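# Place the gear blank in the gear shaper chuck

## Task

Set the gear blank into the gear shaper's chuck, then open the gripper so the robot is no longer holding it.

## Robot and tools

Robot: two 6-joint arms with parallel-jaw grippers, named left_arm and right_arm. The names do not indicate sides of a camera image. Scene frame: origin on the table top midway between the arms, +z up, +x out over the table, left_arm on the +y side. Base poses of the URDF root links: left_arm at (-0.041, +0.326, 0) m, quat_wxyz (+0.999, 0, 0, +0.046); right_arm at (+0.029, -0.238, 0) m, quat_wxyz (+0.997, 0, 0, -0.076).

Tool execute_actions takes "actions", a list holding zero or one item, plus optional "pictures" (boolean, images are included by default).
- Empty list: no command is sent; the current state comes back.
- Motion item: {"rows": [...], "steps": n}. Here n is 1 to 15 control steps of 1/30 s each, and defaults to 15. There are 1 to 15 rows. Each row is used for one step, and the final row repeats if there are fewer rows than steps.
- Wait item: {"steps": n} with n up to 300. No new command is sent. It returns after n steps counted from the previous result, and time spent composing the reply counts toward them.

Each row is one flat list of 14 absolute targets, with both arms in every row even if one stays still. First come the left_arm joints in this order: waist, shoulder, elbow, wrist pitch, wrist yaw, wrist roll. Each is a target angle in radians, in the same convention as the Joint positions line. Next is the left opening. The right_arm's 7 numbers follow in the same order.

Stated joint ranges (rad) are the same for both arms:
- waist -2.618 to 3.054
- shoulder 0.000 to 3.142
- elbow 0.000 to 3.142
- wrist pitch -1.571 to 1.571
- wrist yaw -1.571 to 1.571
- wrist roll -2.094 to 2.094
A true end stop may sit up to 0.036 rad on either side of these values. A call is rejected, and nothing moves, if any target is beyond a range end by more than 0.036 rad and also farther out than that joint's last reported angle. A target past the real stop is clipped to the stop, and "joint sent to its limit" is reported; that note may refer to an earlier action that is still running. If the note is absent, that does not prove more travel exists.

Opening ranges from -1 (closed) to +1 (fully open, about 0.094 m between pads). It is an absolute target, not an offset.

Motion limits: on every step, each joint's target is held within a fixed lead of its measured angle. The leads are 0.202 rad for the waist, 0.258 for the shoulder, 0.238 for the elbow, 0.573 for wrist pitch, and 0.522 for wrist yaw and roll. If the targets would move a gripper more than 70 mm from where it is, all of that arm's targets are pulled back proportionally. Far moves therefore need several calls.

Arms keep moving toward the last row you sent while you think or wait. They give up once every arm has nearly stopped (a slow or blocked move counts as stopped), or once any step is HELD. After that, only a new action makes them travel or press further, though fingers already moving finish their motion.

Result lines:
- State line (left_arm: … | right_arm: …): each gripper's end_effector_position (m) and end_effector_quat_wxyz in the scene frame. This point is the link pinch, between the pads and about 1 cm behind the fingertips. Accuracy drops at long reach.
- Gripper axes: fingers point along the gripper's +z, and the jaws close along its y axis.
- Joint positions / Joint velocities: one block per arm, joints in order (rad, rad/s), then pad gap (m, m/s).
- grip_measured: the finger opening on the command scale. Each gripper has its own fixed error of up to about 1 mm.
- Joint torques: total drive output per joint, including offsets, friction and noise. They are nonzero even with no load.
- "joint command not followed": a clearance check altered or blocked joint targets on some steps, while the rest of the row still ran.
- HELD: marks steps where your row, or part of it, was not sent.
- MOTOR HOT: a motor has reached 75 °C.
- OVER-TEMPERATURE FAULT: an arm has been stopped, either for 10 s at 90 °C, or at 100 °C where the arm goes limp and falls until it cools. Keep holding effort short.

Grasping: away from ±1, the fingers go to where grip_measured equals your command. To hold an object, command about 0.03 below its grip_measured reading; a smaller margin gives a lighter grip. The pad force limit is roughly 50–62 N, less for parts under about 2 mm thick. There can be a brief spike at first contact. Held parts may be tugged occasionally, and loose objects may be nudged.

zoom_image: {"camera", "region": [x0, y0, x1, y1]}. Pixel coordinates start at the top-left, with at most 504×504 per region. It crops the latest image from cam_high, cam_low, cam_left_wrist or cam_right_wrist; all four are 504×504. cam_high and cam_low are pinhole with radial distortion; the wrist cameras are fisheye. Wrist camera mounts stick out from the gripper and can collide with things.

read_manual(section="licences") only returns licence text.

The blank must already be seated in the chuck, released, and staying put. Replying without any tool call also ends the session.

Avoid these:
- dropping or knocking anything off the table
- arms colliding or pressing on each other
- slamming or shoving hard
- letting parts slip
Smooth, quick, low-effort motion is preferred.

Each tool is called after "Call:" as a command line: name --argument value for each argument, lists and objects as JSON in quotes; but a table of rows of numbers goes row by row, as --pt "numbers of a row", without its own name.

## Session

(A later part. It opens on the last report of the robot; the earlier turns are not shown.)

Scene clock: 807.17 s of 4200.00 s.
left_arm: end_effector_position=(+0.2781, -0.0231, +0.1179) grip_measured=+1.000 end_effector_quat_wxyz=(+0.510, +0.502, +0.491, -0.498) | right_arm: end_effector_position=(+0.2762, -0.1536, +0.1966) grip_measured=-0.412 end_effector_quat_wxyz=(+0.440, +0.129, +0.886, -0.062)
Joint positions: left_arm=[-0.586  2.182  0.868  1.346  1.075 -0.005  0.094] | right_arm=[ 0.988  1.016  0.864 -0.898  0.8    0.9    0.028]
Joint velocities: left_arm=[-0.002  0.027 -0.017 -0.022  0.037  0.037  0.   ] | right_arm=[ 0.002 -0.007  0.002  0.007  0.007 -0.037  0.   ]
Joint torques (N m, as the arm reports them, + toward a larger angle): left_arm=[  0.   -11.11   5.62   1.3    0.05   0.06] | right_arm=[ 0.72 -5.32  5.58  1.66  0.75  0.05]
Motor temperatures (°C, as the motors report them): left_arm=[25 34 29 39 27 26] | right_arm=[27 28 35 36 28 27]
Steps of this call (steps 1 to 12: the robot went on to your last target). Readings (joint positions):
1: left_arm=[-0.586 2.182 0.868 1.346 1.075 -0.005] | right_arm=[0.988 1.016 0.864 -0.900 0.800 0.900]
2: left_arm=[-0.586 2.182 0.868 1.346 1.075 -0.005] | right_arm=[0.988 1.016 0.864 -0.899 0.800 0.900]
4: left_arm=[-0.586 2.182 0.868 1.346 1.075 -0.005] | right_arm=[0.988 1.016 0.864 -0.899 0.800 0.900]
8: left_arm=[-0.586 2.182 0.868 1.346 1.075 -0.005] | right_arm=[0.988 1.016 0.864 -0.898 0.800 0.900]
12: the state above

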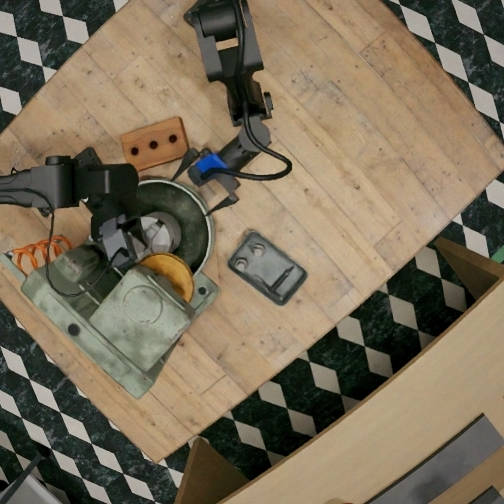

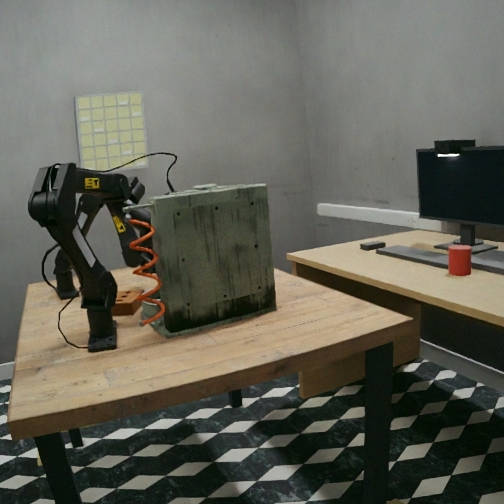

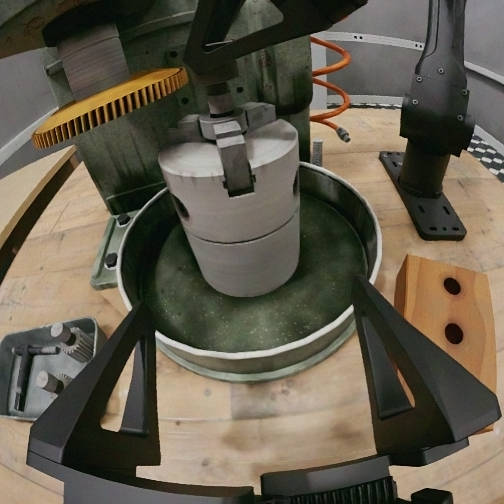

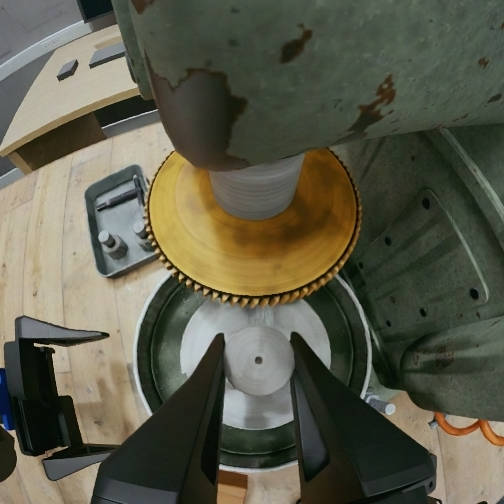

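Call:
execute_actions --actions '[{"rows":[[-0.586,2.182,0.868,1.35,1.08,0,1,0.997,0.987,0.857,-0.867,0.831,0.903,-0.455],[-0.586,2.182,0.868,1.35,1.08,0,1,0.997,0.986,0.855,-0.865,0.831,0.903,-0.455],[-0.586,2.182,0.868,1.35,1.08,0,1,0.997,0.985,0.853,-0.862,0.831,0.903,-0.455],[-0.586,2.182,0.868,1.35,1.08,0,1,0.997,0.984,0.850,-0.860,0.831,0.903,-0.455],[-0.586,2.182,0.868,1.35,1.08,0,1,0.997,0.983,0.848,-0.857,0.831,0.903,-0.455],[-0.586,2.182,0.868,1.35,1.08,0,1,0.997,0.983,0.845,-0.855,0.831,0.903,-0.455],[-0.586,2.182,0.868,1.35,1.08,0,1,0.997,0.982,0.843,-0.852,0.831,0.903,-0.455],[-0.586,2.182,0.868,1.35,1.08,0,1,0.997,0.982,0.840,-0.850,0.831,0.903,-0.455],[-0.586,2.182,0.868,1.35,1.08,0,1,0.997,0.982,0.838,-0.847,0.831,0.903,-0.455],[-0.586,2.182,0.868,1.35,1.08,0,1,0.997,0.982,0.835,-0.845,0.831,0.903,-0.455],[-0.586,2.182,0.868,1.35,1.08,0,1,0.997,0.982,0.833,-0.843,0.831,0.903,-0.455],[-0.586,2.182,0.868,1.35,1.08,0,1,0.997,0.982,0.830,-0.841,0.831,0.903,-0.455],[-0.586,2.182,0.868,1.35,1.08,0,1,0.997,0.982,0.828,-0.841,0.831,0.903,-0.455],[-0.586,2.182,0.868,1.35,1.08,0,1,0.997,0.982,0.826,-0.841,0.831,0.903,-0.455]],"steps":15}]' --pictures false

Call:
execute_actions --actions '[{"steps":12}]'

Call:
zoom_image --camera "cam_left_wrist" --region '[180, 50, 270, 140]'

Scene clock: 843.77 s of 4200.00 s.
left_arm: end_effector_position=(+0.2781, -0.0231, +0.1179) grip_measured=+1.000 end_effector_quat_wxyz=(+0.510, +0.502, +0.491, -0.498) | right_arm: end_effector_position=(+0.2771, -0.1530, +0.1939) grip_measured=-0.412 end_effector_quat_wxyz=(+0.445, +0.132, +0.884, -0.057)
Joint positions: left_arm=[-0.586  2.182  0.868  1.346  1.075 -0.005  0.094] | right_arm=[ 0.988  1.008  0.843 -0.869  0.802  0.9    0.028]
Joint velocities: left_arm=[-0.022  0.002 -0.017 -0.022  0.037  0.037  0.   ] | right_arm=[-0.002 -0.022 -0.027  0.051  0.022 -0.051  0.001]
Joint torques (N m, as the arm reports them, + toward a larger angle): left_arm=[  0.07 -11.13   5.58   1.31   0.06   0.06] | right_arm=[ 0.68 -4.98  5.06  1.64  0.73  0.04]
Motor temperatures (°C, as the motors report them): left_arm=[25 34 29 38 27 26] | right_arm=[27 28 33 36 28 27]
Steps of this call (steps 1 to 15: the robot went on to your last target; steps 16 to 90: nothing new was sent; then 33.10 s passed at rest; steps 91 to 105: all 15 steps of this action). Readings (joint positions):
91: left_arm=[-0.586 2.182 0.868 1.346 1.075 -0.005] | right_arm=[0.988 1.016 0.864 -0.898 0.800 0.900]
92: left_arm=[-0.586 2.182 0.868 1.346 1.075 -0.005] | right_arm=[0.988 1.016 0.864 -0.897 0.800 0.900]
94: left_arm=[-0.586 2.182 0.868 1.346 1.075 -0.005] | right_arm=[0.988 1.016 0.864 -0.895 0.800 0.900]
98: left_arm=[-0.586 2.182 0.868 1.346 1.075 -0.005] | right_arm=[0.988 1.016 0.863 -0.885 0.800 0.900]
105: the state above

Scene clock: 844.17 s of 4200.00 s.
left_arm: end_effector_position=(+0.2781, -0.0231, +0.1179) grip_measured=+1.000 end_effector_quat_wxyz=(+0.510, +0.502, +0.491, -0.498) | right_arm: end_effector_position=(+0.2773, -0.1529, +0.1939) grip_measured=-0.412 end_effector_quat_wxyz=(+0.446, +0.132, +0.884, -0.056)
Joint positions: left_arm=[-0.586  2.182  0.868  1.346  1.075 -0.005  0.094] | right_arm=[ 0.988  1.007  0.841 -0.865  0.802  0.9    0.028]
Joint velocities: left_arm=[-0.002 -0.012 -0.012 -0.051 -0.022 -0.037  0.   ] | right_arm=[ 0.042 -0.007 -0.002  0.095 -0.051 -0.007  0.001]
Joint torques (N m, as the arm reports them, + toward a larger angle): left_arm=[ -0.01 -11.08   5.68   1.32   0.03   0.05] | right_arm=[ 0.69 -5.01  5.12  1.65  0.72  0.04]
Motor temperatures (°C, as the motors report them): left_arm=[25 34 29 38 27 26] | right_arm=[27 28 33 36 28 27]
Steps of this call (steps 1 to 12: the robot went on to your last target). Readings (joint positions):
1: left_arm=[-0.586 2.182 0.868 1.346 1.075 -0.005] | right_arm=[0.988 1.008 0.842 -0.868 0.802 0.900]
2: left_arm=[-0.586 2.182 0.868 1.346 1.075 -0.005] | right_arm=[0.988 1.007 0.842 -0.867 0.802 0.900]
4: left_arm=[-0.586 2.182 0.868 1.346 1.075 -0.005] | right_arm=[0.988 1.007 0.842 -0.866 0.802 0.900]
8: left_arm=[-0.586 2.182 0.868 1.346 1.075 -0.005] | right_arm=[0.988 1.007 0.841 -0.866 0.802 0.900]
12: the state above

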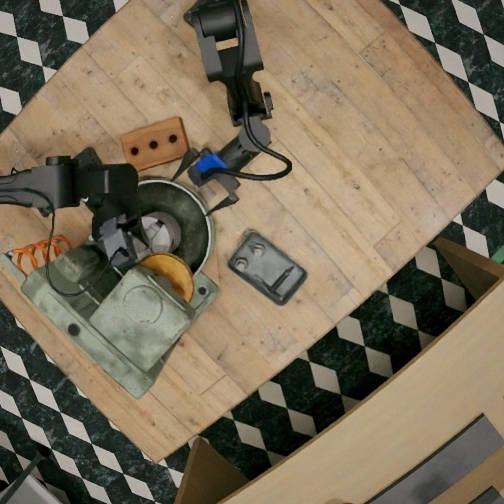

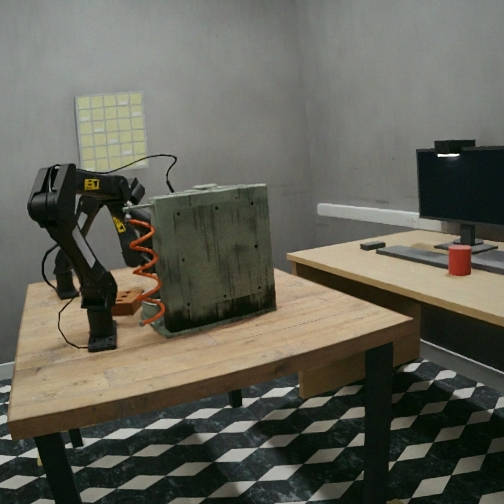

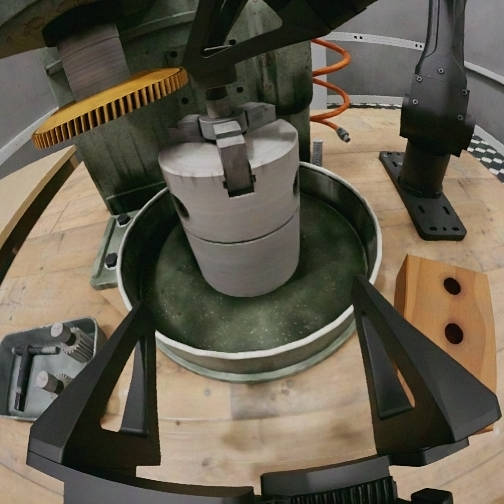

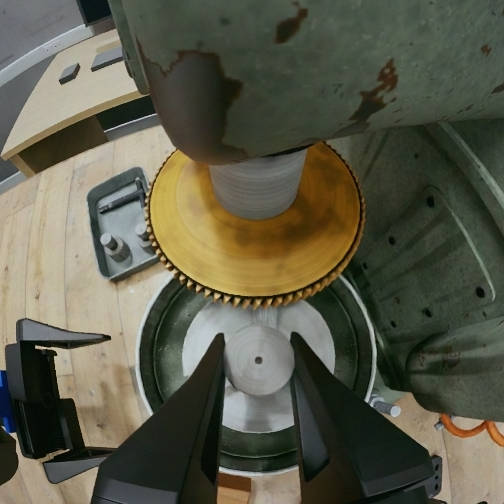

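Region (180, 50, 270, 140) of cam_left_wrist's 504x504 image, scaled by 5.600, with more detail than that image has.

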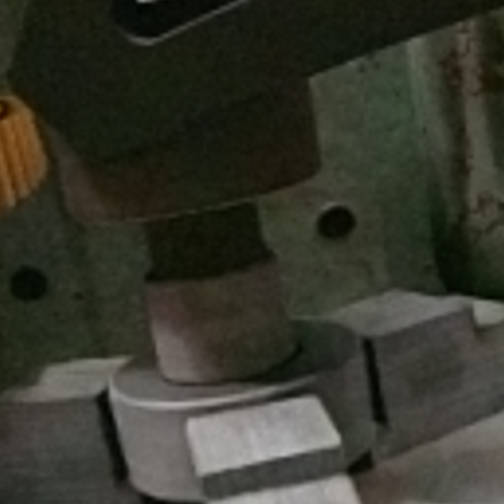

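Call:
execute_actions --actions '[{"rows":[[-0.586,2.182,0.868,1.35,1.08,0,1,0.997,0.984,0.840,-0.850,0.831,0.903,-0.455],[-0.586,2.182,0.868,1.35,1.08,0,1,0.997,0.984,0.840,-0.858,0.831,0.903,-0.455],[-0.586,2.182,0.868,1.35,1.08,0,1,0.997,0.984,0.840,-0.864,0.831,0.903,-0.455],[-0.586,2.182,0.868,1.35,1.08,0,1,0.997,0.984,0.840,-0.867,0.831,0.903,-0.455],[-0.586,2.182,0.868,1.35,1.08,0,1,0.997,0.984,0.840,-0.870,0.831,0.903,-0.455],[-0.586,2.182,0.868,1.35,1.08,0,1,0.997,0.984,0.840,-0.872,0.831,0.903,-0.455],[-0.586,2.182,0.868,1.35,1.08,0,1,0.997,0.984,0.840,-0.874,0.831,0.903,-0.455],[-0.586,2.182,0.868,1.35,1.08,0,1,0.997,0.984,0.840,-0.876,0.831,0.903,-0.455]],"steps":15}]' --pictures false

Call:
execute_actions --actions '[{"steps":12}]'

Call:
zoom_image --camera "cam_left_wrist" --region '[180, 50, 270, 140]'

Scene clock: 856.40 s of 4200.00 s.
left_arm: end_effector_position=(+0.2781, -0.0231, +0.1179) grip_measured=+1.000 end_effector_quat_wxyz=(+0.510, +0.502, +0.491, -0.498) | right_arm: end_effector_position=(+0.2773, -0.1529, +0.1939) grip_measured=-0.412 end_effector_quat_wxyz=(+0.446, +0.132, +0.884, -0.056)
Joint positions: left_arm=[-0.586  2.182  0.868  1.346  1.075 -0.005  0.094] | right_arm=[ 0.988  1.007  0.841 -0.866  0.802  0.9    0.028]
Joint velocities: left_arm=[-0.002 -0.002  0.002 -0.037 -0.022  0.007  0.   ] | right_arm=[-0.017 -0.012  0.012  0.037 -0.037 -0.037  0.   ]
Joint torques (N m, as the arm reports them, + toward a larger angle): left_arm=[  0.06 -11.05   5.68   1.33   0.04   0.04] | right_arm=[ 0.69 -4.8   5.98  1.35  0.72  0.04]
Motor temperatures (°C, as the motors report them): left_arm=[25 34 29 38 27 26] | right_arm=[27 28 33 36 28 27]
Steps of this call (steps 1 to 15: the robot went on to your last target; steps 16 to 90: nothing new was sent; then 8.73 s passed at rest; steps 91 to 105: all 15 steps of this action). Readings (joint positions):
91: left_arm=[-0.586 2.182 0.868 1.346 1.075 -0.005] | right_arm=[0.988 1.007 0.841 -0.865 0.802 0.900]
92: left_arm=[-0.586 2.182 0.868 1.346 1.075 -0.005] | right_arm=[0.988 1.007 0.841 -0.865 0.802 0.900]
94: left_arm=[-0.586 2.182 0.868 1.346 1.075 -0.005] | right_arm=[0.988 1.007 0.841 -0.865 0.802 0.900]
98: left_arm=[-0.586 2.182 0.868 1.346 1.075 -0.005] | right_arm=[0.988 1.007 0.841 -0.866 0.802 0.900]
105: the state above

Scene clock: 856.80 s of 4200.00 s.
left_arm: end_effector_position=(+0.2781, -0.0231, +0.1179) grip_measured=+1.000 end_effector_quat_wxyz=(+0.510, +0.502, +0.491, -0.498) | right_arm: end_effector_position=(+0.2773, -0.1529, +0.1939) grip_measured=-0.412 end_effector_quat_wxyz=(+0.446, +0.132, +0.884, -0.056)
Joint positions: left_arm=[-0.586  2.182  0.868  1.346  1.075 -0.005  0.094] | right_arm=[ 0.988  1.007  0.841 -0.866  0.802  0.9    0.028]
Joint velocities: left_arm=[-0.012  0.022  0.007  0.022 -0.007 -0.022  0.   ] | right_arm=[-0.007  0.007 -0.002 -0.007  0.022  0.022  0.001]
Joint torques (N m, as the arm reports them, + toward a larger angle): left_arm=[  0.05 -11.11   5.68   1.29   0.07   0.06] | right_arm=[ 0.7  -4.81  6.    1.35  0.72  0.05]
Motor temperatures (°C, as the motors report them): left_arm=[25 34 29 38 27 26] | right_arm=[27 28 33 36 28 27]
Steps of this call (steps 1 to 12: the robot went on to your last target). Readings (joint positions):
1: left_arm=[-0.586 2.182 0.868 1.346 1.075 -0.005] | right_arm=[0.988 1.007 0.841 -0.866 0.802 0.900]
2: left_arm=[-0.586 2.182 0.868 1.346 1.075 -0.005] | right_arm=[0.988 1.007 0.841 -0.866 0.802 0.900]
4: left_arm=[-0.586 2.182 0.868 1.346 1.075 -0.005] | right_arm=[0.988 1.007 0.841 -0.866 0.802 0.900]
8: left_arm=[-0.586 2.182 0.868 1.346 1.075 -0.005] | right_arm=[0.988 1.007 0.841 -0.866 0.802 0.900]
12: the state above

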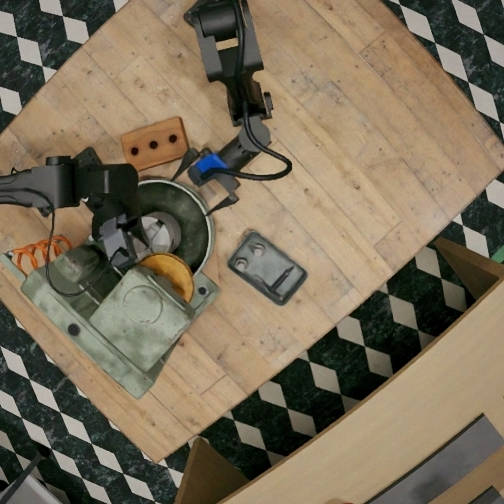

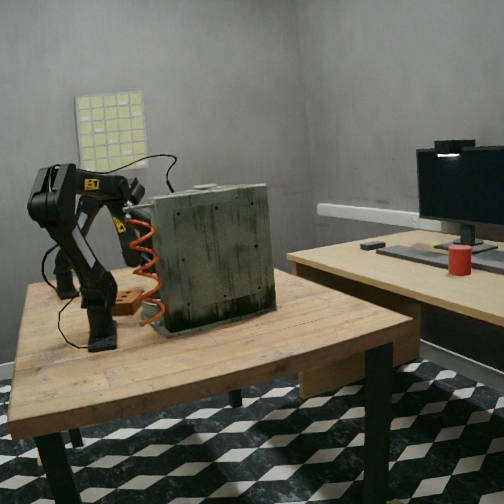

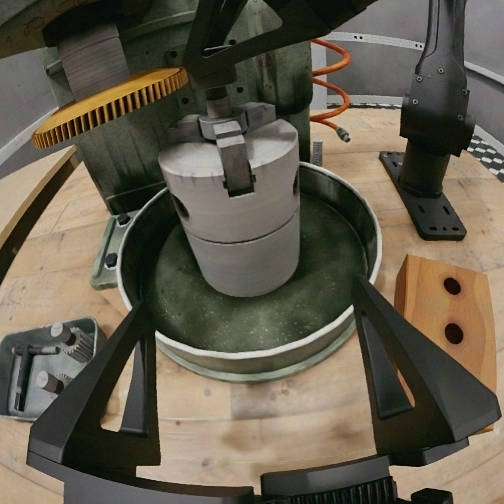

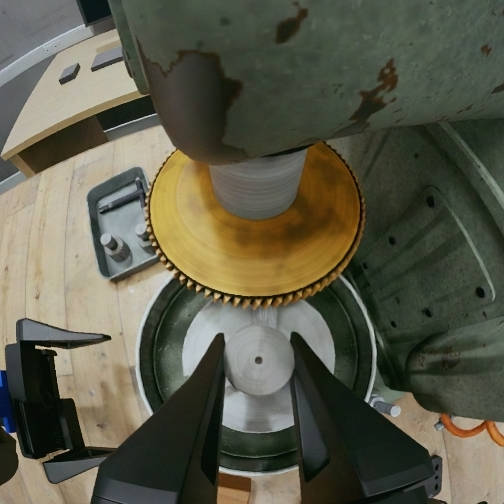

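Region (180, 50, 270, 140) of cam_left_wrist's 504x504 image, scaled by 5.600, with more detail than that image has.

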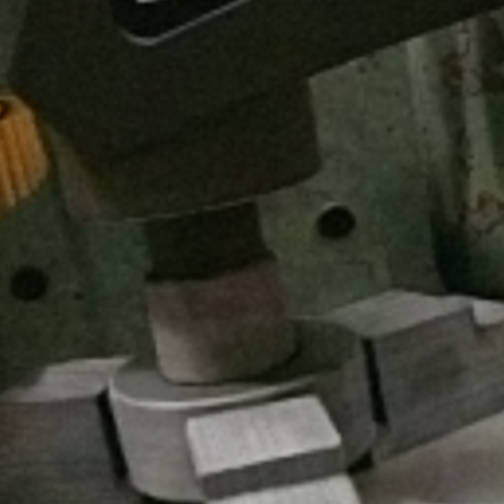

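Call:
execute_actions --actions '[{"rows":[[-0.586,2.182,0.868,1.35,1.08,0,1,0.997,0.982,0.845,-0.877,0.831,0.903,-0.455],[-0.586,2.182,0.868,1.35,1.08,0,1,0.997,0.981,0.850,-0.878,0.831,0.903,-0.455],[-0.586,2.182,0.868,1.35,1.08,0,1,0.997,0.980,0.855,-0.879,0.831,0.903,-0.455],[-0.586,2.182,0.868,1.35,1.08,0,1,0.997,0.979,0.858,-0.879,0.831,0.903,-0.455],[-0.586,2.182,0.868,1.35,1.08,0,1,0.997,0.978,0.860,-0.879,0.831,0.903,-0.455],[-0.586,2.182,0.868,1.35,1.08,0,1,0.997,0.977,0.860,-0.879,0.831,0.903,-0.455]],"steps":15}]' --pictures false

Call:
execute_actions --actions '[{"steps":12}]'

Call:
zoom_image --camera "cam_left_wrist" --region '[180, 50, 270, 140]'

Scene clock: 879.83 s of 4200.00 s.
left_arm: end_effector_position=(+0.2781, -0.0231, +0.1179) grip_measured=+1.000 end_effector_quat_wxyz=(+0.510, +0.502, +0.491, -0.498) | right_arm: end_effector_position=(+0.2773, -0.1529, +0.1939) grip_measured=-0.412 end_effector_quat_wxyz=(+0.446, +0.132, +0.884, -0.056)
Joint positions: left_arm=[-0.586  2.182  0.868  1.346  1.075 -0.005  0.094] | right_arm=[ 0.988  1.007  0.841 -0.866  0.802  0.9    0.028]
Joint velocities: left_arm=[ 0.007  0.007 -0.002  0.037 -0.007 -0.125  0.   ] | right_arm=[ 0.002 -0.002  0.007 -0.022 -0.066 -0.037  0.   ]
Joint torques (N m, as the arm reports them, + toward a larger angle): left_arm=[  0.02 -11.11   5.68   1.33   0.06   0.03] | right_arm=[ 0.71 -5.52  7.23  1.32  0.72  0.05]
Motor temperatures (°C, as the motors report them): left_arm=[25 34 29 38 27 26] | right_arm=[27 28 34 35 28 27]
Steps of this call (steps 1 to 15: the robot went on to your last target; steps 16 to 90: nothing new was sent; then 19.53 s passed at rest; steps 91 to 105: all 15 steps of this action). Readings (joint positions):
91: left_arm=[-0.586 2.182 0.868 1.346 1.075 -0.005] | right_arm=[0.988 1.007 0.841 -0.866 0.802 0.900]
92: left_arm=[-0.586 2.182 0.868 1.346 1.075 -0.005] | right_arm=[0.988 1.007 0.841 -0.866 0.802 0.900]
94: left_arm=[-0.586 2.182 0.868 1.346 1.075 -0.005] | right_arm=[0.988 1.007 0.841 -0.866 0.802 0.900]
98: left_arm=[-0.586 2.182 0.868 1.346 1.075 -0.005] | right_arm=[0.988 1.007 0.841 -0.866 0.802 0.900]
105: the state above

Scene clock: 880.23 s of 4200.00 s.
left_arm: end_effector_position=(+0.2781, -0.0231, +0.1179) grip_measured=+1.000 end_effector_quat_wxyz=(+0.510, +0.502, +0.491, -0.498) | right_arm: end_effector_position=(+0.2773, -0.1529, +0.1939) grip_measured=-0.412 end_effector_quat_wxyz=(+0.446, +0.132, +0.884, -0.056)
Joint positions: left_arm=[-0.586  2.182  0.868  1.346  1.075 -0.005  0.094] | right_arm=[ 0.988  1.007  0.841 -0.866  0.802  0.9    0.028]
Joint velocities: left_arm=[ 0.007  0.007  0.012  0.007 -0.007  0.081  0.   ] | right_arm=[-0.007  0.002  0.007  0.051 -0.007 -0.022 -0.   ]
Joint torques (N m, as the arm reports them, + toward a larger angle): left_arm=[ -0.03 -11.1    5.64   1.3    0.04   0.03] | right_arm=[ 0.7  -5.52  7.24  1.33  0.72  0.05]
Motor temperatures (°C, as the motors report them): left_arm=[25 34 29 38 27 26] | right_arm=[27 28 34 35 28 27]
Steps of this call (steps 1 to 12: the robot went on to your last target). Readings (joint positions):
1: left_arm=[-0.586 2.182 0.868 1.346 1.075 -0.005] | right_arm=[0.988 1.007 0.841 -0.866 0.802 0.900]
2: left_arm=[-0.586 2.182 0.868 1.346 1.075 -0.005] | right_arm=[0.988 1.007 0.841 -0.866 0.802 0.900]
4: left_arm=[-0.586 2.182 0.868 1.346 1.075 -0.005] | right_arm=[0.988 1.007 0.841 -0.866 0.802 0.900]
8: left_arm=[-0.586 2.182 0.868 1.346 1.075 -0.005] | right_arm=[0.988 1.007 0.841 -0.866 0.802 0.900]
12: the state above

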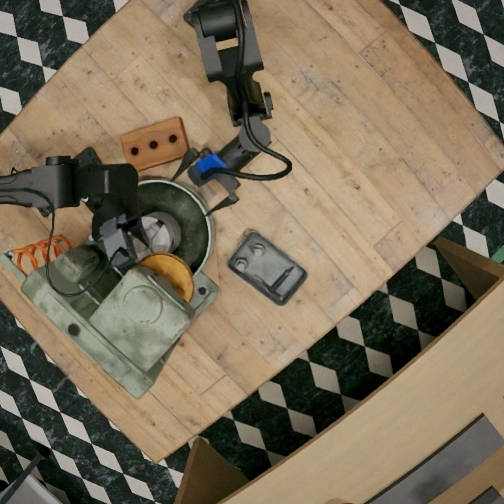

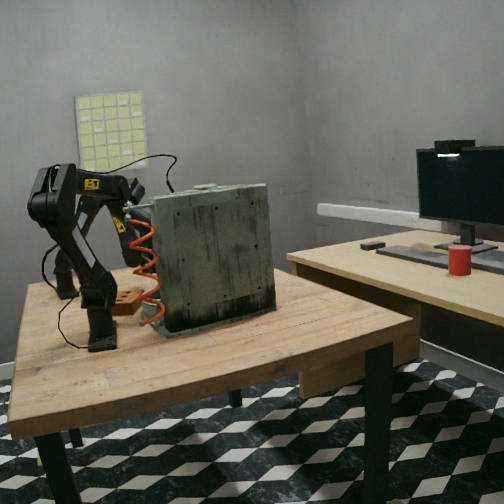

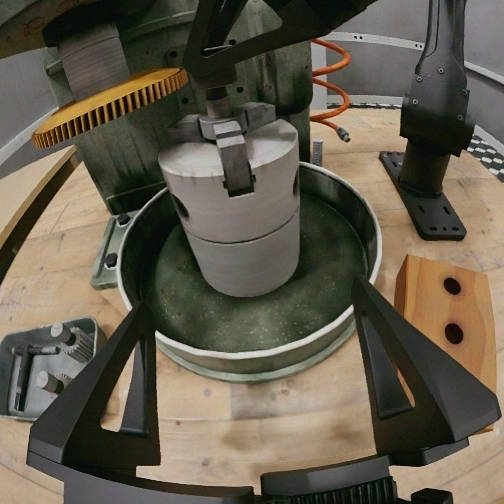

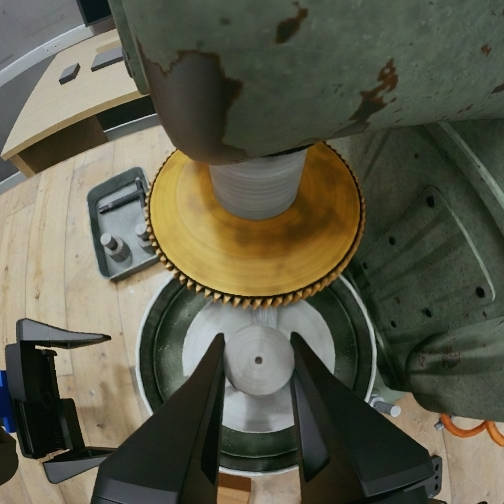

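Region (180, 50, 270, 140) of cam_left_wrist's 504x504 image, scaled by 5.600, with more detail than that image has.

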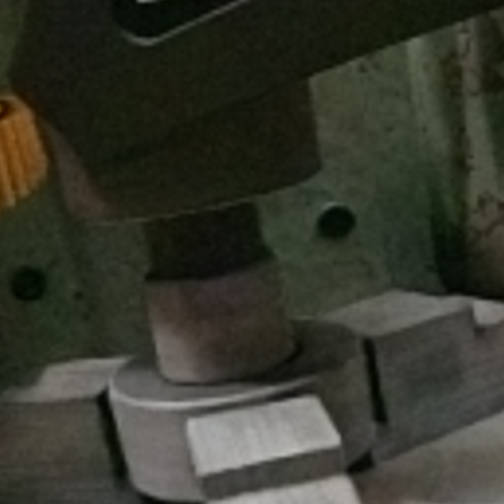

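Call:
execute_actions --actions '[{"rows":[[-0.586,2.182,0.868,1.35,1.08,0,1,0.997,0.985,0.868,-0.880,0.831,0.903,-0.455],[-0.586,2.182,0.868,1.35,1.08,0,1,0.997,0.988,0.874,-0.880,0.831,0.903,-0.455],[-0.586,2.182,0.868,1.35,1.08,0,1,0.997,0.988,0.878,-0.880,0.831,0.903,-0.455],[-0.586,2.182,0.868,1.35,1.08,0,1,0.997,0.988,0.881,-0.880,0.831,0.903,-0.455],[-0.586,2.182,0.868,1.35,1.08,0,1,0.997,0.988,0.883,-0.880,0.831,0.903,-0.455],[-0.586,2.182,0.868,1.35,1.08,0,1,0.997,0.988,0.885,-0.880,0.831,0.903,-0.455]],"steps":15}]' --pictures false

Call:
execute_actions --actions '[{"steps":15}]'

Call:
zoom_image --camera "cam_left_wrist" --region '[180, 50, 270, 140]'

Scene clock: 892.07 s of 4200.00 s.
left_arm: end_effector_position=(+0.2781, -0.0231, +0.1179) grip_measured=+1.000 end_effector_quat_wxyz=(+0.510, +0.502, +0.491, -0.498) | right_arm: end_effector_position=(+0.2773, -0.1529, +0.1939) grip_measured=-0.412 end_effector_quat_wxyz=(+0.446, +0.132, +0.884, -0.056)
Joint positions: left_arm=[-0.586  2.182  0.868  1.346  1.075 -0.005  0.094] | right_arm=[ 0.988  1.007  0.841 -0.866  0.802  0.9    0.028]
Joint velocities: left_arm=[ 0.007 -0.007  0.007  0.051  0.007 -0.037  0.   ] | right_arm=[ 0.012 -0.007 -0.007 -0.125  0.051 -0.022 -0.   ]
Joint torques (N m, as the arm reports them, + toward a larger angle): left_arm=[ -0.1  -11.12   5.62   1.31   0.07   0.05] | right_arm=[ 0.7  -4.4   8.81  1.32  0.72  0.04]
Motor temperatures (°C, as the motors report them): left_arm=[25 35 29 38 27 26] | right_arm=[27 28 34 35 28 27]
Steps of this call (steps 1 to 15: the robot went on to your last target; steps 16 to 90: nothing new was sent; then 8.33 s passed at rest; steps 91 to 105: all 15 steps of this action). Readings (joint positions):
91: left_arm=[-0.586 2.182 0.868 1.346 1.075 -0.005] | right_arm=[0.988 1.007 0.841 -0.866 0.802 0.900]
92: left_arm=[-0.586 2.182 0.868 1.346 1.075 -0.005] | right_arm=[0.988 1.007 0.841 -0.866 0.802 0.900]
94: left_arm=[-0.586 2.182 0.868 1.346 1.075 -0.005] | right_arm=[0.988 1.007 0.841 -0.866 0.802 0.900]
98: left_arm=[-0.586 2.182 0.868 1.346 1.075 -0.005] | right_arm=[0.988 1.007 0.841 -0.866 0.802 0.900]
105: the state above

Scene clock: 892.57 s of 4200.00 s.
left_arm: end_effector_position=(+0.2781, -0.0231, +0.1179) grip_measured=+1.000 end_effector_quat_wxyz=(+0.510, +0.502, +0.491, -0.498) | right_arm: end_effector_position=(+0.2773, -0.1529, +0.1939) grip_measured=-0.412 end_effector_quat_wxyz=(+0.446, +0.132, +0.884, -0.056)
Joint positions: left_arm=[-0.586  2.182  0.868  1.346  1.075 -0.005  0.094] | right_arm=[ 0.988  1.007  0.841 -0.866  0.802  0.9    0.028]
Joint velocities: left_arm=[ 0.007  0.002 -0.007  0.007  0.037  0.007  0.   ] | right_arm=[ 0.002  0.007 -0.012 -0.125 -0.037 -0.007 -0.   ]
Joint torques (N m, as the arm reports them, + toward a larger angle): left_arm=[  0.03 -11.15   5.68   1.29   0.05   0.03] | right_arm=[ 0.71 -4.4   8.81  1.32  0.72  0.04]
Motor temperatures (°C, as the motors report them): left_arm=[25 35 29 38 27 26] | right_arm=[27 28 34 35 28 27]
Steps of this call (steps 1 to 15: the robot went on to your last target). Readings (joint positions):
1: left_arm=[-0.586 2.182 0.868 1.346 1.075 -0.005] | right_arm=[0.988 1.007 0.841 -0.866 0.802 0.900]
2: left_arm=[-0.586 2.182 0.868 1.346 1.075 -0.005] | right_arm=[0.988 1.007 0.841 -0.866 0.802 0.900]
4: left_arm=[-0.586 2.182 0.868 1.346 1.075 -0.005] | right_arm=[0.988 1.007 0.841 -0.866 0.802 0.900]
8: left_arm=[-0.586 2.182 0.868 1.346 1.075 -0.005] | right_arm=[0.988 1.007 0.841 -0.866 0.802 0.900]
15: the state above
All arms were judged still, so your last target was given up. Only a new action makes them travel on or press farther. Fingers that are still opening or closing keep moving.

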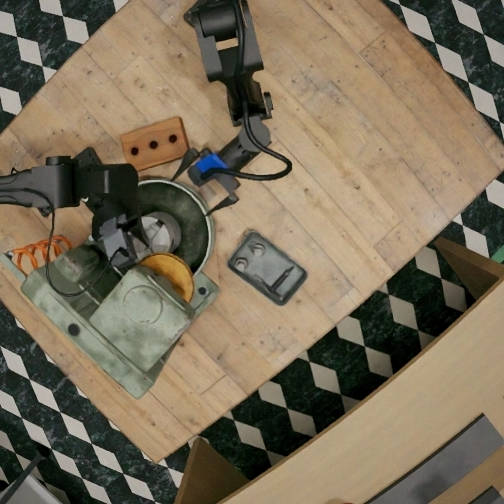

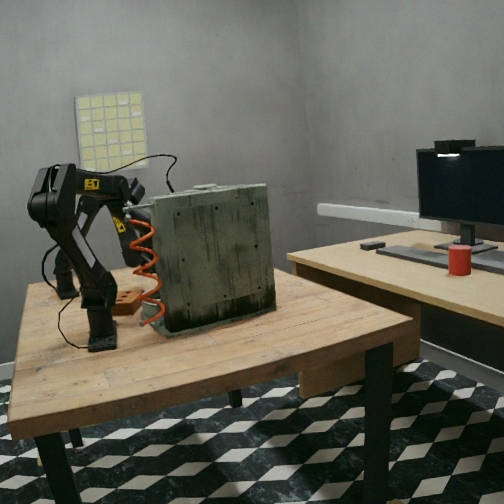

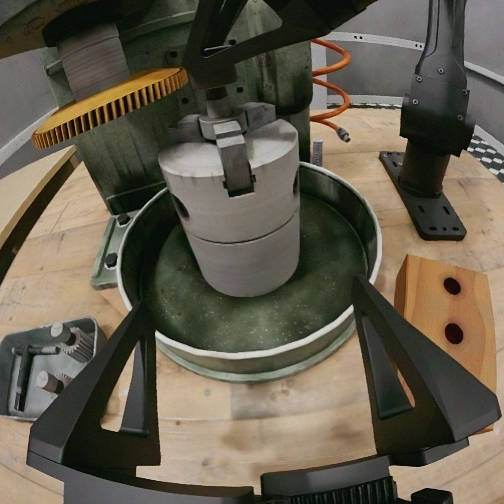

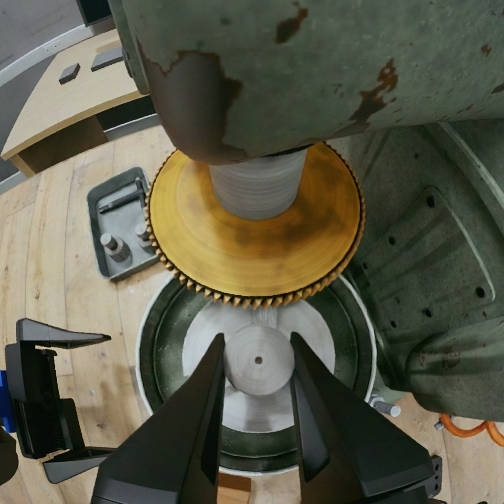

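Region (180, 50, 270, 140) of cam_left_wrist's 504x504 image, scaled by 5.600, with more detail than that image has.

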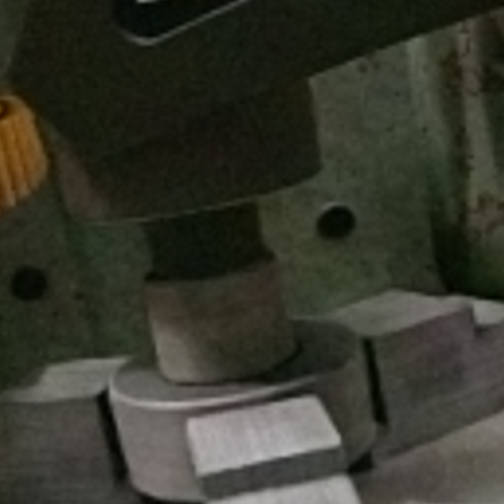

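Call:
execute_actions --actions '[{"rows":[[-0.586,2.182,0.868,1.35,1.08,0,1,0.997,0.988,0.892,-0.880,0.831,0.903,-0.455],[-0.586,2.182,0.868,1.35,1.08,0,1,0.997,0.988,0.892,-0.880,0.831,0.903,-0.455],[-0.586,2.182,0.868,1.35,1.08,0,1,0.997,0.988,0.885,-0.880,0.831,0.903,-0.455]],"steps":15}]' --pictures false

Call:
execute_actions --actions '[{"steps":12}]'

Call:
zoom_image --camera "cam_left_wrist" --region '[180, 50, 270, 140]'

Scene clock: 898.97 s of 4200.00 s.
left_arm: end_effector_position=(+0.2781, -0.0231, +0.1179) grip_measured=+1.000 end_effector_quat_wxyz=(+0.510, +0.502, +0.491, -0.498) | right_arm: end_effector_position=(+0.2763, -0.1540, +0.1948) grip_measured=-0.412 end_effector_quat_wxyz=(+0.444, +0.131, +0.885, -0.059)
Joint positions: left_arm=[-0.586  2.182  0.868  1.346  1.075 -0.005  0.094] | right_arm=[ 0.988  1.007  0.848 -0.88   0.802  0.9    0.028]
Joint velocities: left_arm=[ 0.012 -0.002  0.007  0.007 -0.037 -0.066  0.   ] | right_arm=[-0.007 -0.007  0.007  0.11   0.007 -0.051  0.   ]
Joint torques (N m, as the arm reports them, + toward a larger angle): left_arm=[  0.01 -11.11   5.68   1.31   0.05   0.05] | right_arm=[ 0.69 -4.38  8.37  1.45  0.72  0.04]
Motor temperatures (°C, as the motors report them): left_arm=[25 35 29 38 27 26] | right_arm=[27 28 35 35 28 27]
Steps of this call (steps 1 to 90: nothing new was sent; then 2.90 s passed at rest; steps 91 to 105: all 15 steps of this action). Readings (joint positions):
91: left_arm=[-0.586 2.182 0.868 1.346 1.075 -0.005] | right_arm=[0.988 1.007 0.843 -0.867 0.802 0.900]
92: left_arm=[-0.586 2.182 0.868 1.346 1.075 -0.005] | right_arm=[0.988 1.007 0.846 -0.870 0.802 0.900]
94: left_arm=[-0.586 2.182 0.868 1.346 1.075 -0.005] | right_arm=[0.988 1.007 0.848 -0.873 0.802 0.900]
98: left_arm=[-0.586 2.182 0.868 1.346 1.075 -0.005] | right_arm=[0.988 1.007 0.848 -0.878 0.802 0.900]
105: the state above

Scene clock: 899.37 s of 4200.00 s.
left_arm: end_effector_position=(+0.2781, -0.0231, +0.1179) grip_measured=+1.000 end_effector_quat_wxyz=(+0.510, +0.502, +0.491, -0.498) | right_arm: end_effector_position=(+0.2762, -0.1540, +0.1947) grip_measured=-0.412 end_effector_quat_wxyz=(+0.444, +0.131, +0.885, -0.059)
Joint positions: left_arm=[-0.586  2.182  0.868  1.346  1.075 -0.005  0.094] | right_arm=[ 0.988  1.007  0.848 -0.881  0.802  0.9    0.028]
Joint velocities: left_arm=[-0.017  0.007 -0.012 -0.066  0.022 -0.022  0.   ] | right_arm=[-0.002 -0.007  0.017 -0.051 -0.007 -0.022 -0.001]
Joint torques (N m, as the arm reports them, + toward a larger angle): left_arm=[ -0.02 -11.13   5.65   1.31   0.06   0.05] | right_arm=[ 0.71 -4.4   8.37  1.44  0.72  0.04]
Motor temperatures (°C, as the motors report them): left_arm=[25 35 29 38 27 26] | right_arm=[27 28 35 35 28 27]
Steps of this call (steps 1 to 12: the robot went on to your last target). Readings (joint positions):
1: left_arm=[-0.586 2.182 0.868 1.346 1.075 -0.005] | right_arm=[0.988 1.007 0.848 -0.880 0.802 0.900]
2: left_arm=[-0.586 2.182 0.868 1.346 1.075 -0.005] | right_arm=[0.988 1.007 0.848 -0.880 0.802 0.900]
4: left_arm=[-0.586 2.182 0.868 1.346 1.075 -0.005] | right_arm=[0.988 1.007 0.848 -0.881 0.802 0.900]
8: left_arm=[-0.586 2.182 0.868 1.346 1.075 -0.005] | right_arm=[0.988 1.007 0.848 -0.881 0.802 0.900]
12: the state above

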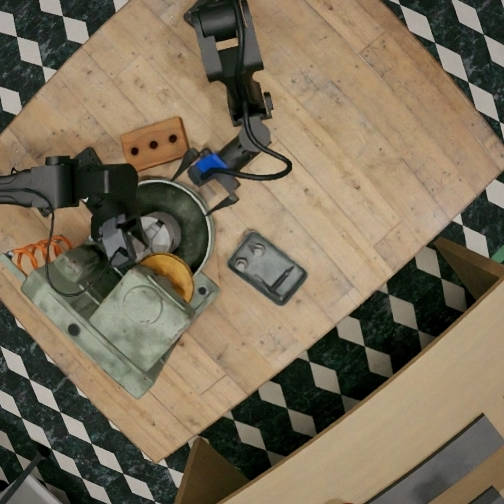

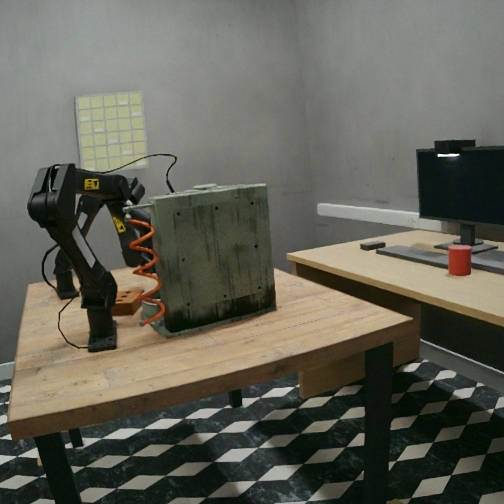

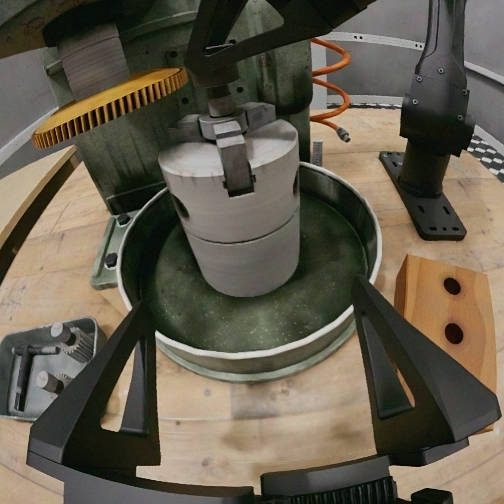

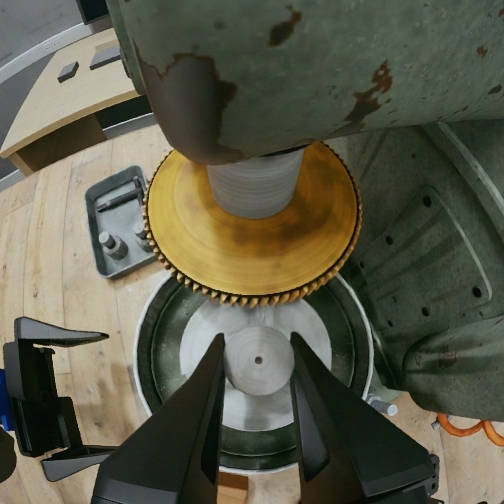

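Region (180, 50, 270, 140) of cam_left_wrist's 504x504 image, scaled by 5.600, with more detail than that image has.

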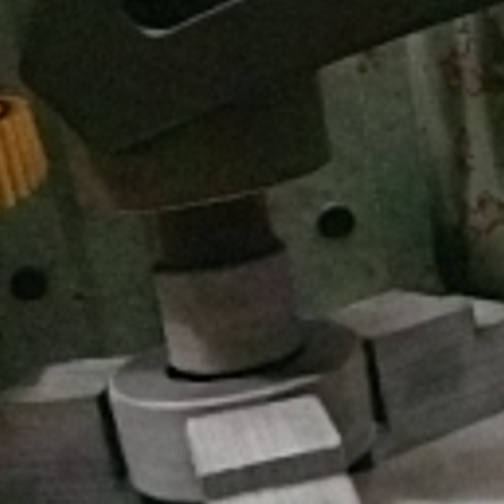

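Call:
execute_actions --actions '[{"rows":[[-0.586,2.182,0.868,1.35,1.08,0,1,0.997,1.000,0.875,-0.875,0.831,0.903,-0.455],[-0.586,2.182,0.868,1.35,1.08,0,1,0.997,1.008,0.868,-0.870,0.831,0.903,-0.455],[-0.586,2.182,0.868,1.35,1.08,0,1,0.997,1.014,0.862,-0.868,0.831,0.903,-0.455],[-0.586,2.182,0.868,1.35,1.08,0,1,0.997,1.018,0.860,-0.868,0.831,0.903,-0.455],[-0.586,2.182,0.868,1.35,1.08,0,1,0.997,1.021,0.860,-0.868,0.831,0.903,-0.455],[-0.586,2.182,0.868,1.35,1.08,0,1,0.997,1.024,0.860,-0.868,0.831,0.903,-0.455],[-0.586,2.182,0.868,1.35,1.08,0,1,0.997,1.027,0.860,-0.868,0.831,0.903,-0.455],[-0.586,2.182,0.868,1.35,1.08,0,1,0.997,1.030,0.860,-0.868,0.831,0.903,-0.455],[-0.586,2.182,0.868,1.35,1.08,0,1,0.997,1.027,0.860,-0.868,0.831,0.903,-0.455],[-0.586,2.182,0.868,1.35,1.08,0,1,0.997,1.026,0.860,-0.868,0.831,0.903,-0.455]],"steps":15}]' --pictures false

Call:
execute_actions --actions '[{"steps":8}]'

Call:
zoom_image --camera "cam_left_wrist" --region '[180, 50, 270, 140]'

Scene clock: 915.17 s of 4200.00 s.
left_arm: end_effector_position=(+0.2781, -0.0231, +0.1179) grip_measured=+1.000 end_effector_quat_wxyz=(+0.510, +0.502, +0.491, -0.498) | right_arm: end_effector_position=(+0.2769, -0.1538, +0.1938) grip_measured=-0.412 end_effector_quat_wxyz=(+0.443, +0.130, +0.885, -0.062)
Joint positions: left_arm=[-0.586  2.182  0.868  1.346  1.075 -0.005  0.094] | right_arm=[ 0.988  1.014  0.848 -0.879  0.805  0.9    0.028]
Joint velocities: left_arm=[ 0.007 -0.007 -0.002 -0.007  0.081  0.007  0.   ] | right_arm=[ 0.012  0.007 -0.002  0.051 -0.037  0.022  0.   ]
Joint torques (N m, as the arm reports them, + toward a larger angle): left_arm=[  0.02 -11.12   5.59   1.32   0.05   0.03] | right_arm=[ 0.71 -1.2   6.79  1.52  0.69  0.04]
Motor temperatures (°C, as the motors report them): left_arm=[25 35 29 38 27 26] | right_arm=[27 28 35 35 28 27]
Steps of this call (steps 1 to 15: the robot went on to your last target; steps 16 to 90: nothing new was sent; then 12.30 s passed at rest; steps 91 to 105: all 15 steps of this action). Readings (joint positions):
91: left_arm=[-0.586 2.182 0.868 1.346 1.075 -0.005] | right_arm=[0.988 1.007 0.848 -0.881 0.802 0.900]
92: left_arm=[-0.586 2.182 0.868 1.346 1.075 -0.005] | right_arm=[0.988 1.007 0.848 -0.881 0.802 0.900]
94: left_arm=[-0.586 2.182 0.868 1.346 1.075 -0.005] | right_arm=[0.988 1.007 0.848 -0.881 0.802 0.900]
98: left_arm=[-0.586 2.182 0.868 1.346 1.075 -0.005] | right_arm=[0.988 1.011 0.848 -0.881 0.802 0.900]
105: the state above

Scene clock: 915.43 s of 4200.00 s.
left_arm: end_effector_position=(+0.2781, -0.0231, +0.1179) grip_measured=+1.000 end_effector_quat_wxyz=(+0.510, +0.502, +0.491, -0.498) | right_arm: end_effector_position=(+0.2769, -0.1538, +0.1938) grip_measured=-0.412 end_effector_quat_wxyz=(+0.443, +0.130, +0.885, -0.062)
Joint positions: left_arm=[-0.586  2.182  0.868  1.346  1.075 -0.005  0.094] | right_arm=[ 0.988  1.014  0.848 -0.879  0.805  0.9    0.028]
Joint velocities: left_arm=[-0.007 -0.012 -0.017  0.022  0.051  0.037  0.   ] | right_arm=[-0.007  0.017 -0.007  0.007 -0.022 -0.022 -0.001]
Joint torques (N m, as the arm reports them, + toward a larger angle): left_arm=[  0.05 -11.11   5.73   1.31   0.05   0.06] | right_arm=[ 0.71 -1.23  6.78  1.53  0.69  0.04]
Motor temperatures (°C, as the motors report them): left_arm=[25 35 29 38 27 26] | right_arm=[27 28 35 35 28 27]
Steps of this call (steps 1 to 8: the robot went on to your last target). Readings (joint positions):
1: left_arm=[-0.586 2.182 0.868 1.346 1.075 -0.005] | right_arm=[0.988 1.014 0.848 -0.879 0.805 0.900]
2: left_arm=[-0.586 2.182 0.868 1.346 1.075 -0.005] | right_arm=[0.988 1.014 0.848 -0.879 0.805 0.900]
4: left_arm=[-0.586 2.182 0.868 1.346 1.075 -0.005] | right_arm=[0.988 1.014 0.848 -0.879 0.805 0.900]
8: the state above

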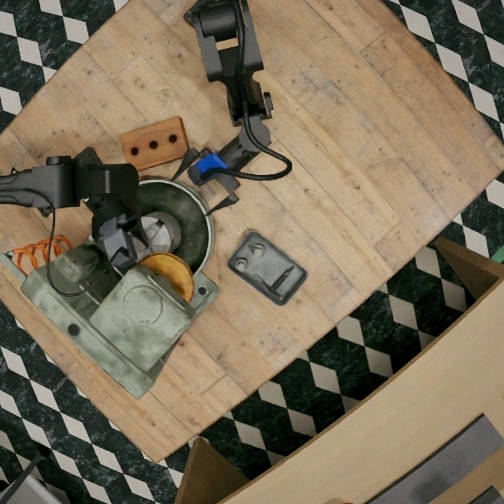

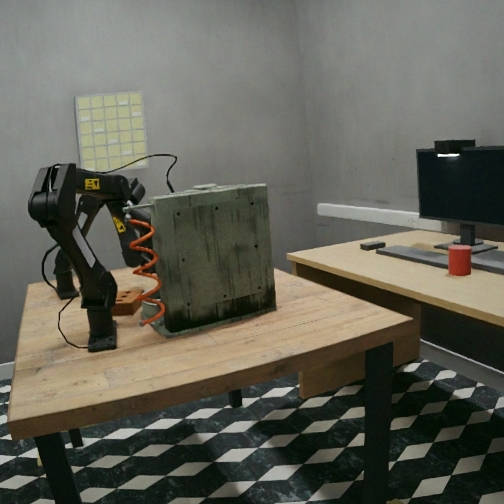

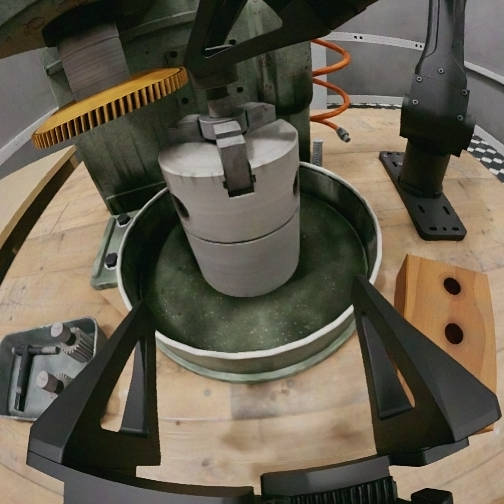

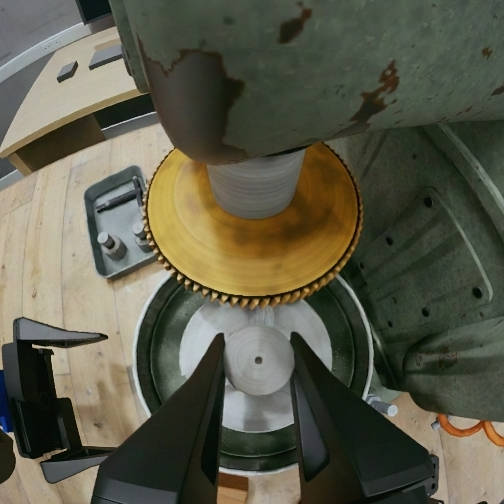

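Region (180, 50, 270, 140) of cam_left_wrist's 504x504 image, scaled by 5.600, with more detail than that image has.

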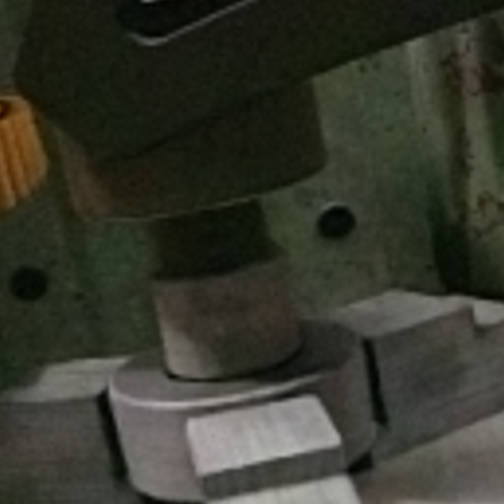

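Call:
zoom_image --camera "cam_left_wrist" --region '[200, 90, 245, 135]'

Call:
zoom_image --camera "cam_right_wrist" --region '[160, 260, 360, 460]'

Region (200, 90, 245, 135) of cam_left_wrist's 504x504 image, scaled by 11.200, with more detail than that image has.

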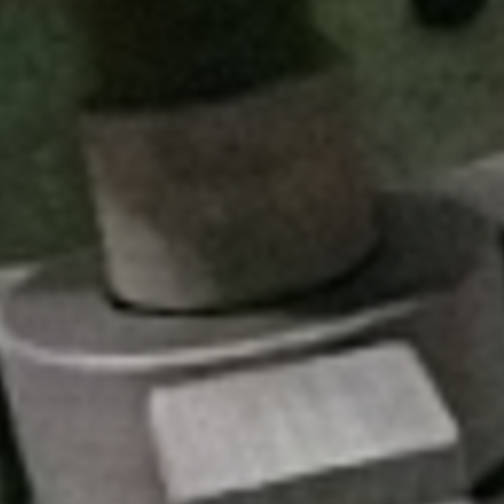

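Region (160, 260, 360, 460) of cam_right_wrist's 504x504 image, scaled by 2.520, with more detail than that image has.

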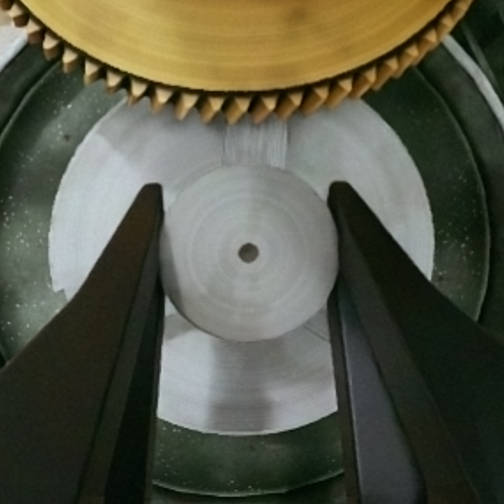

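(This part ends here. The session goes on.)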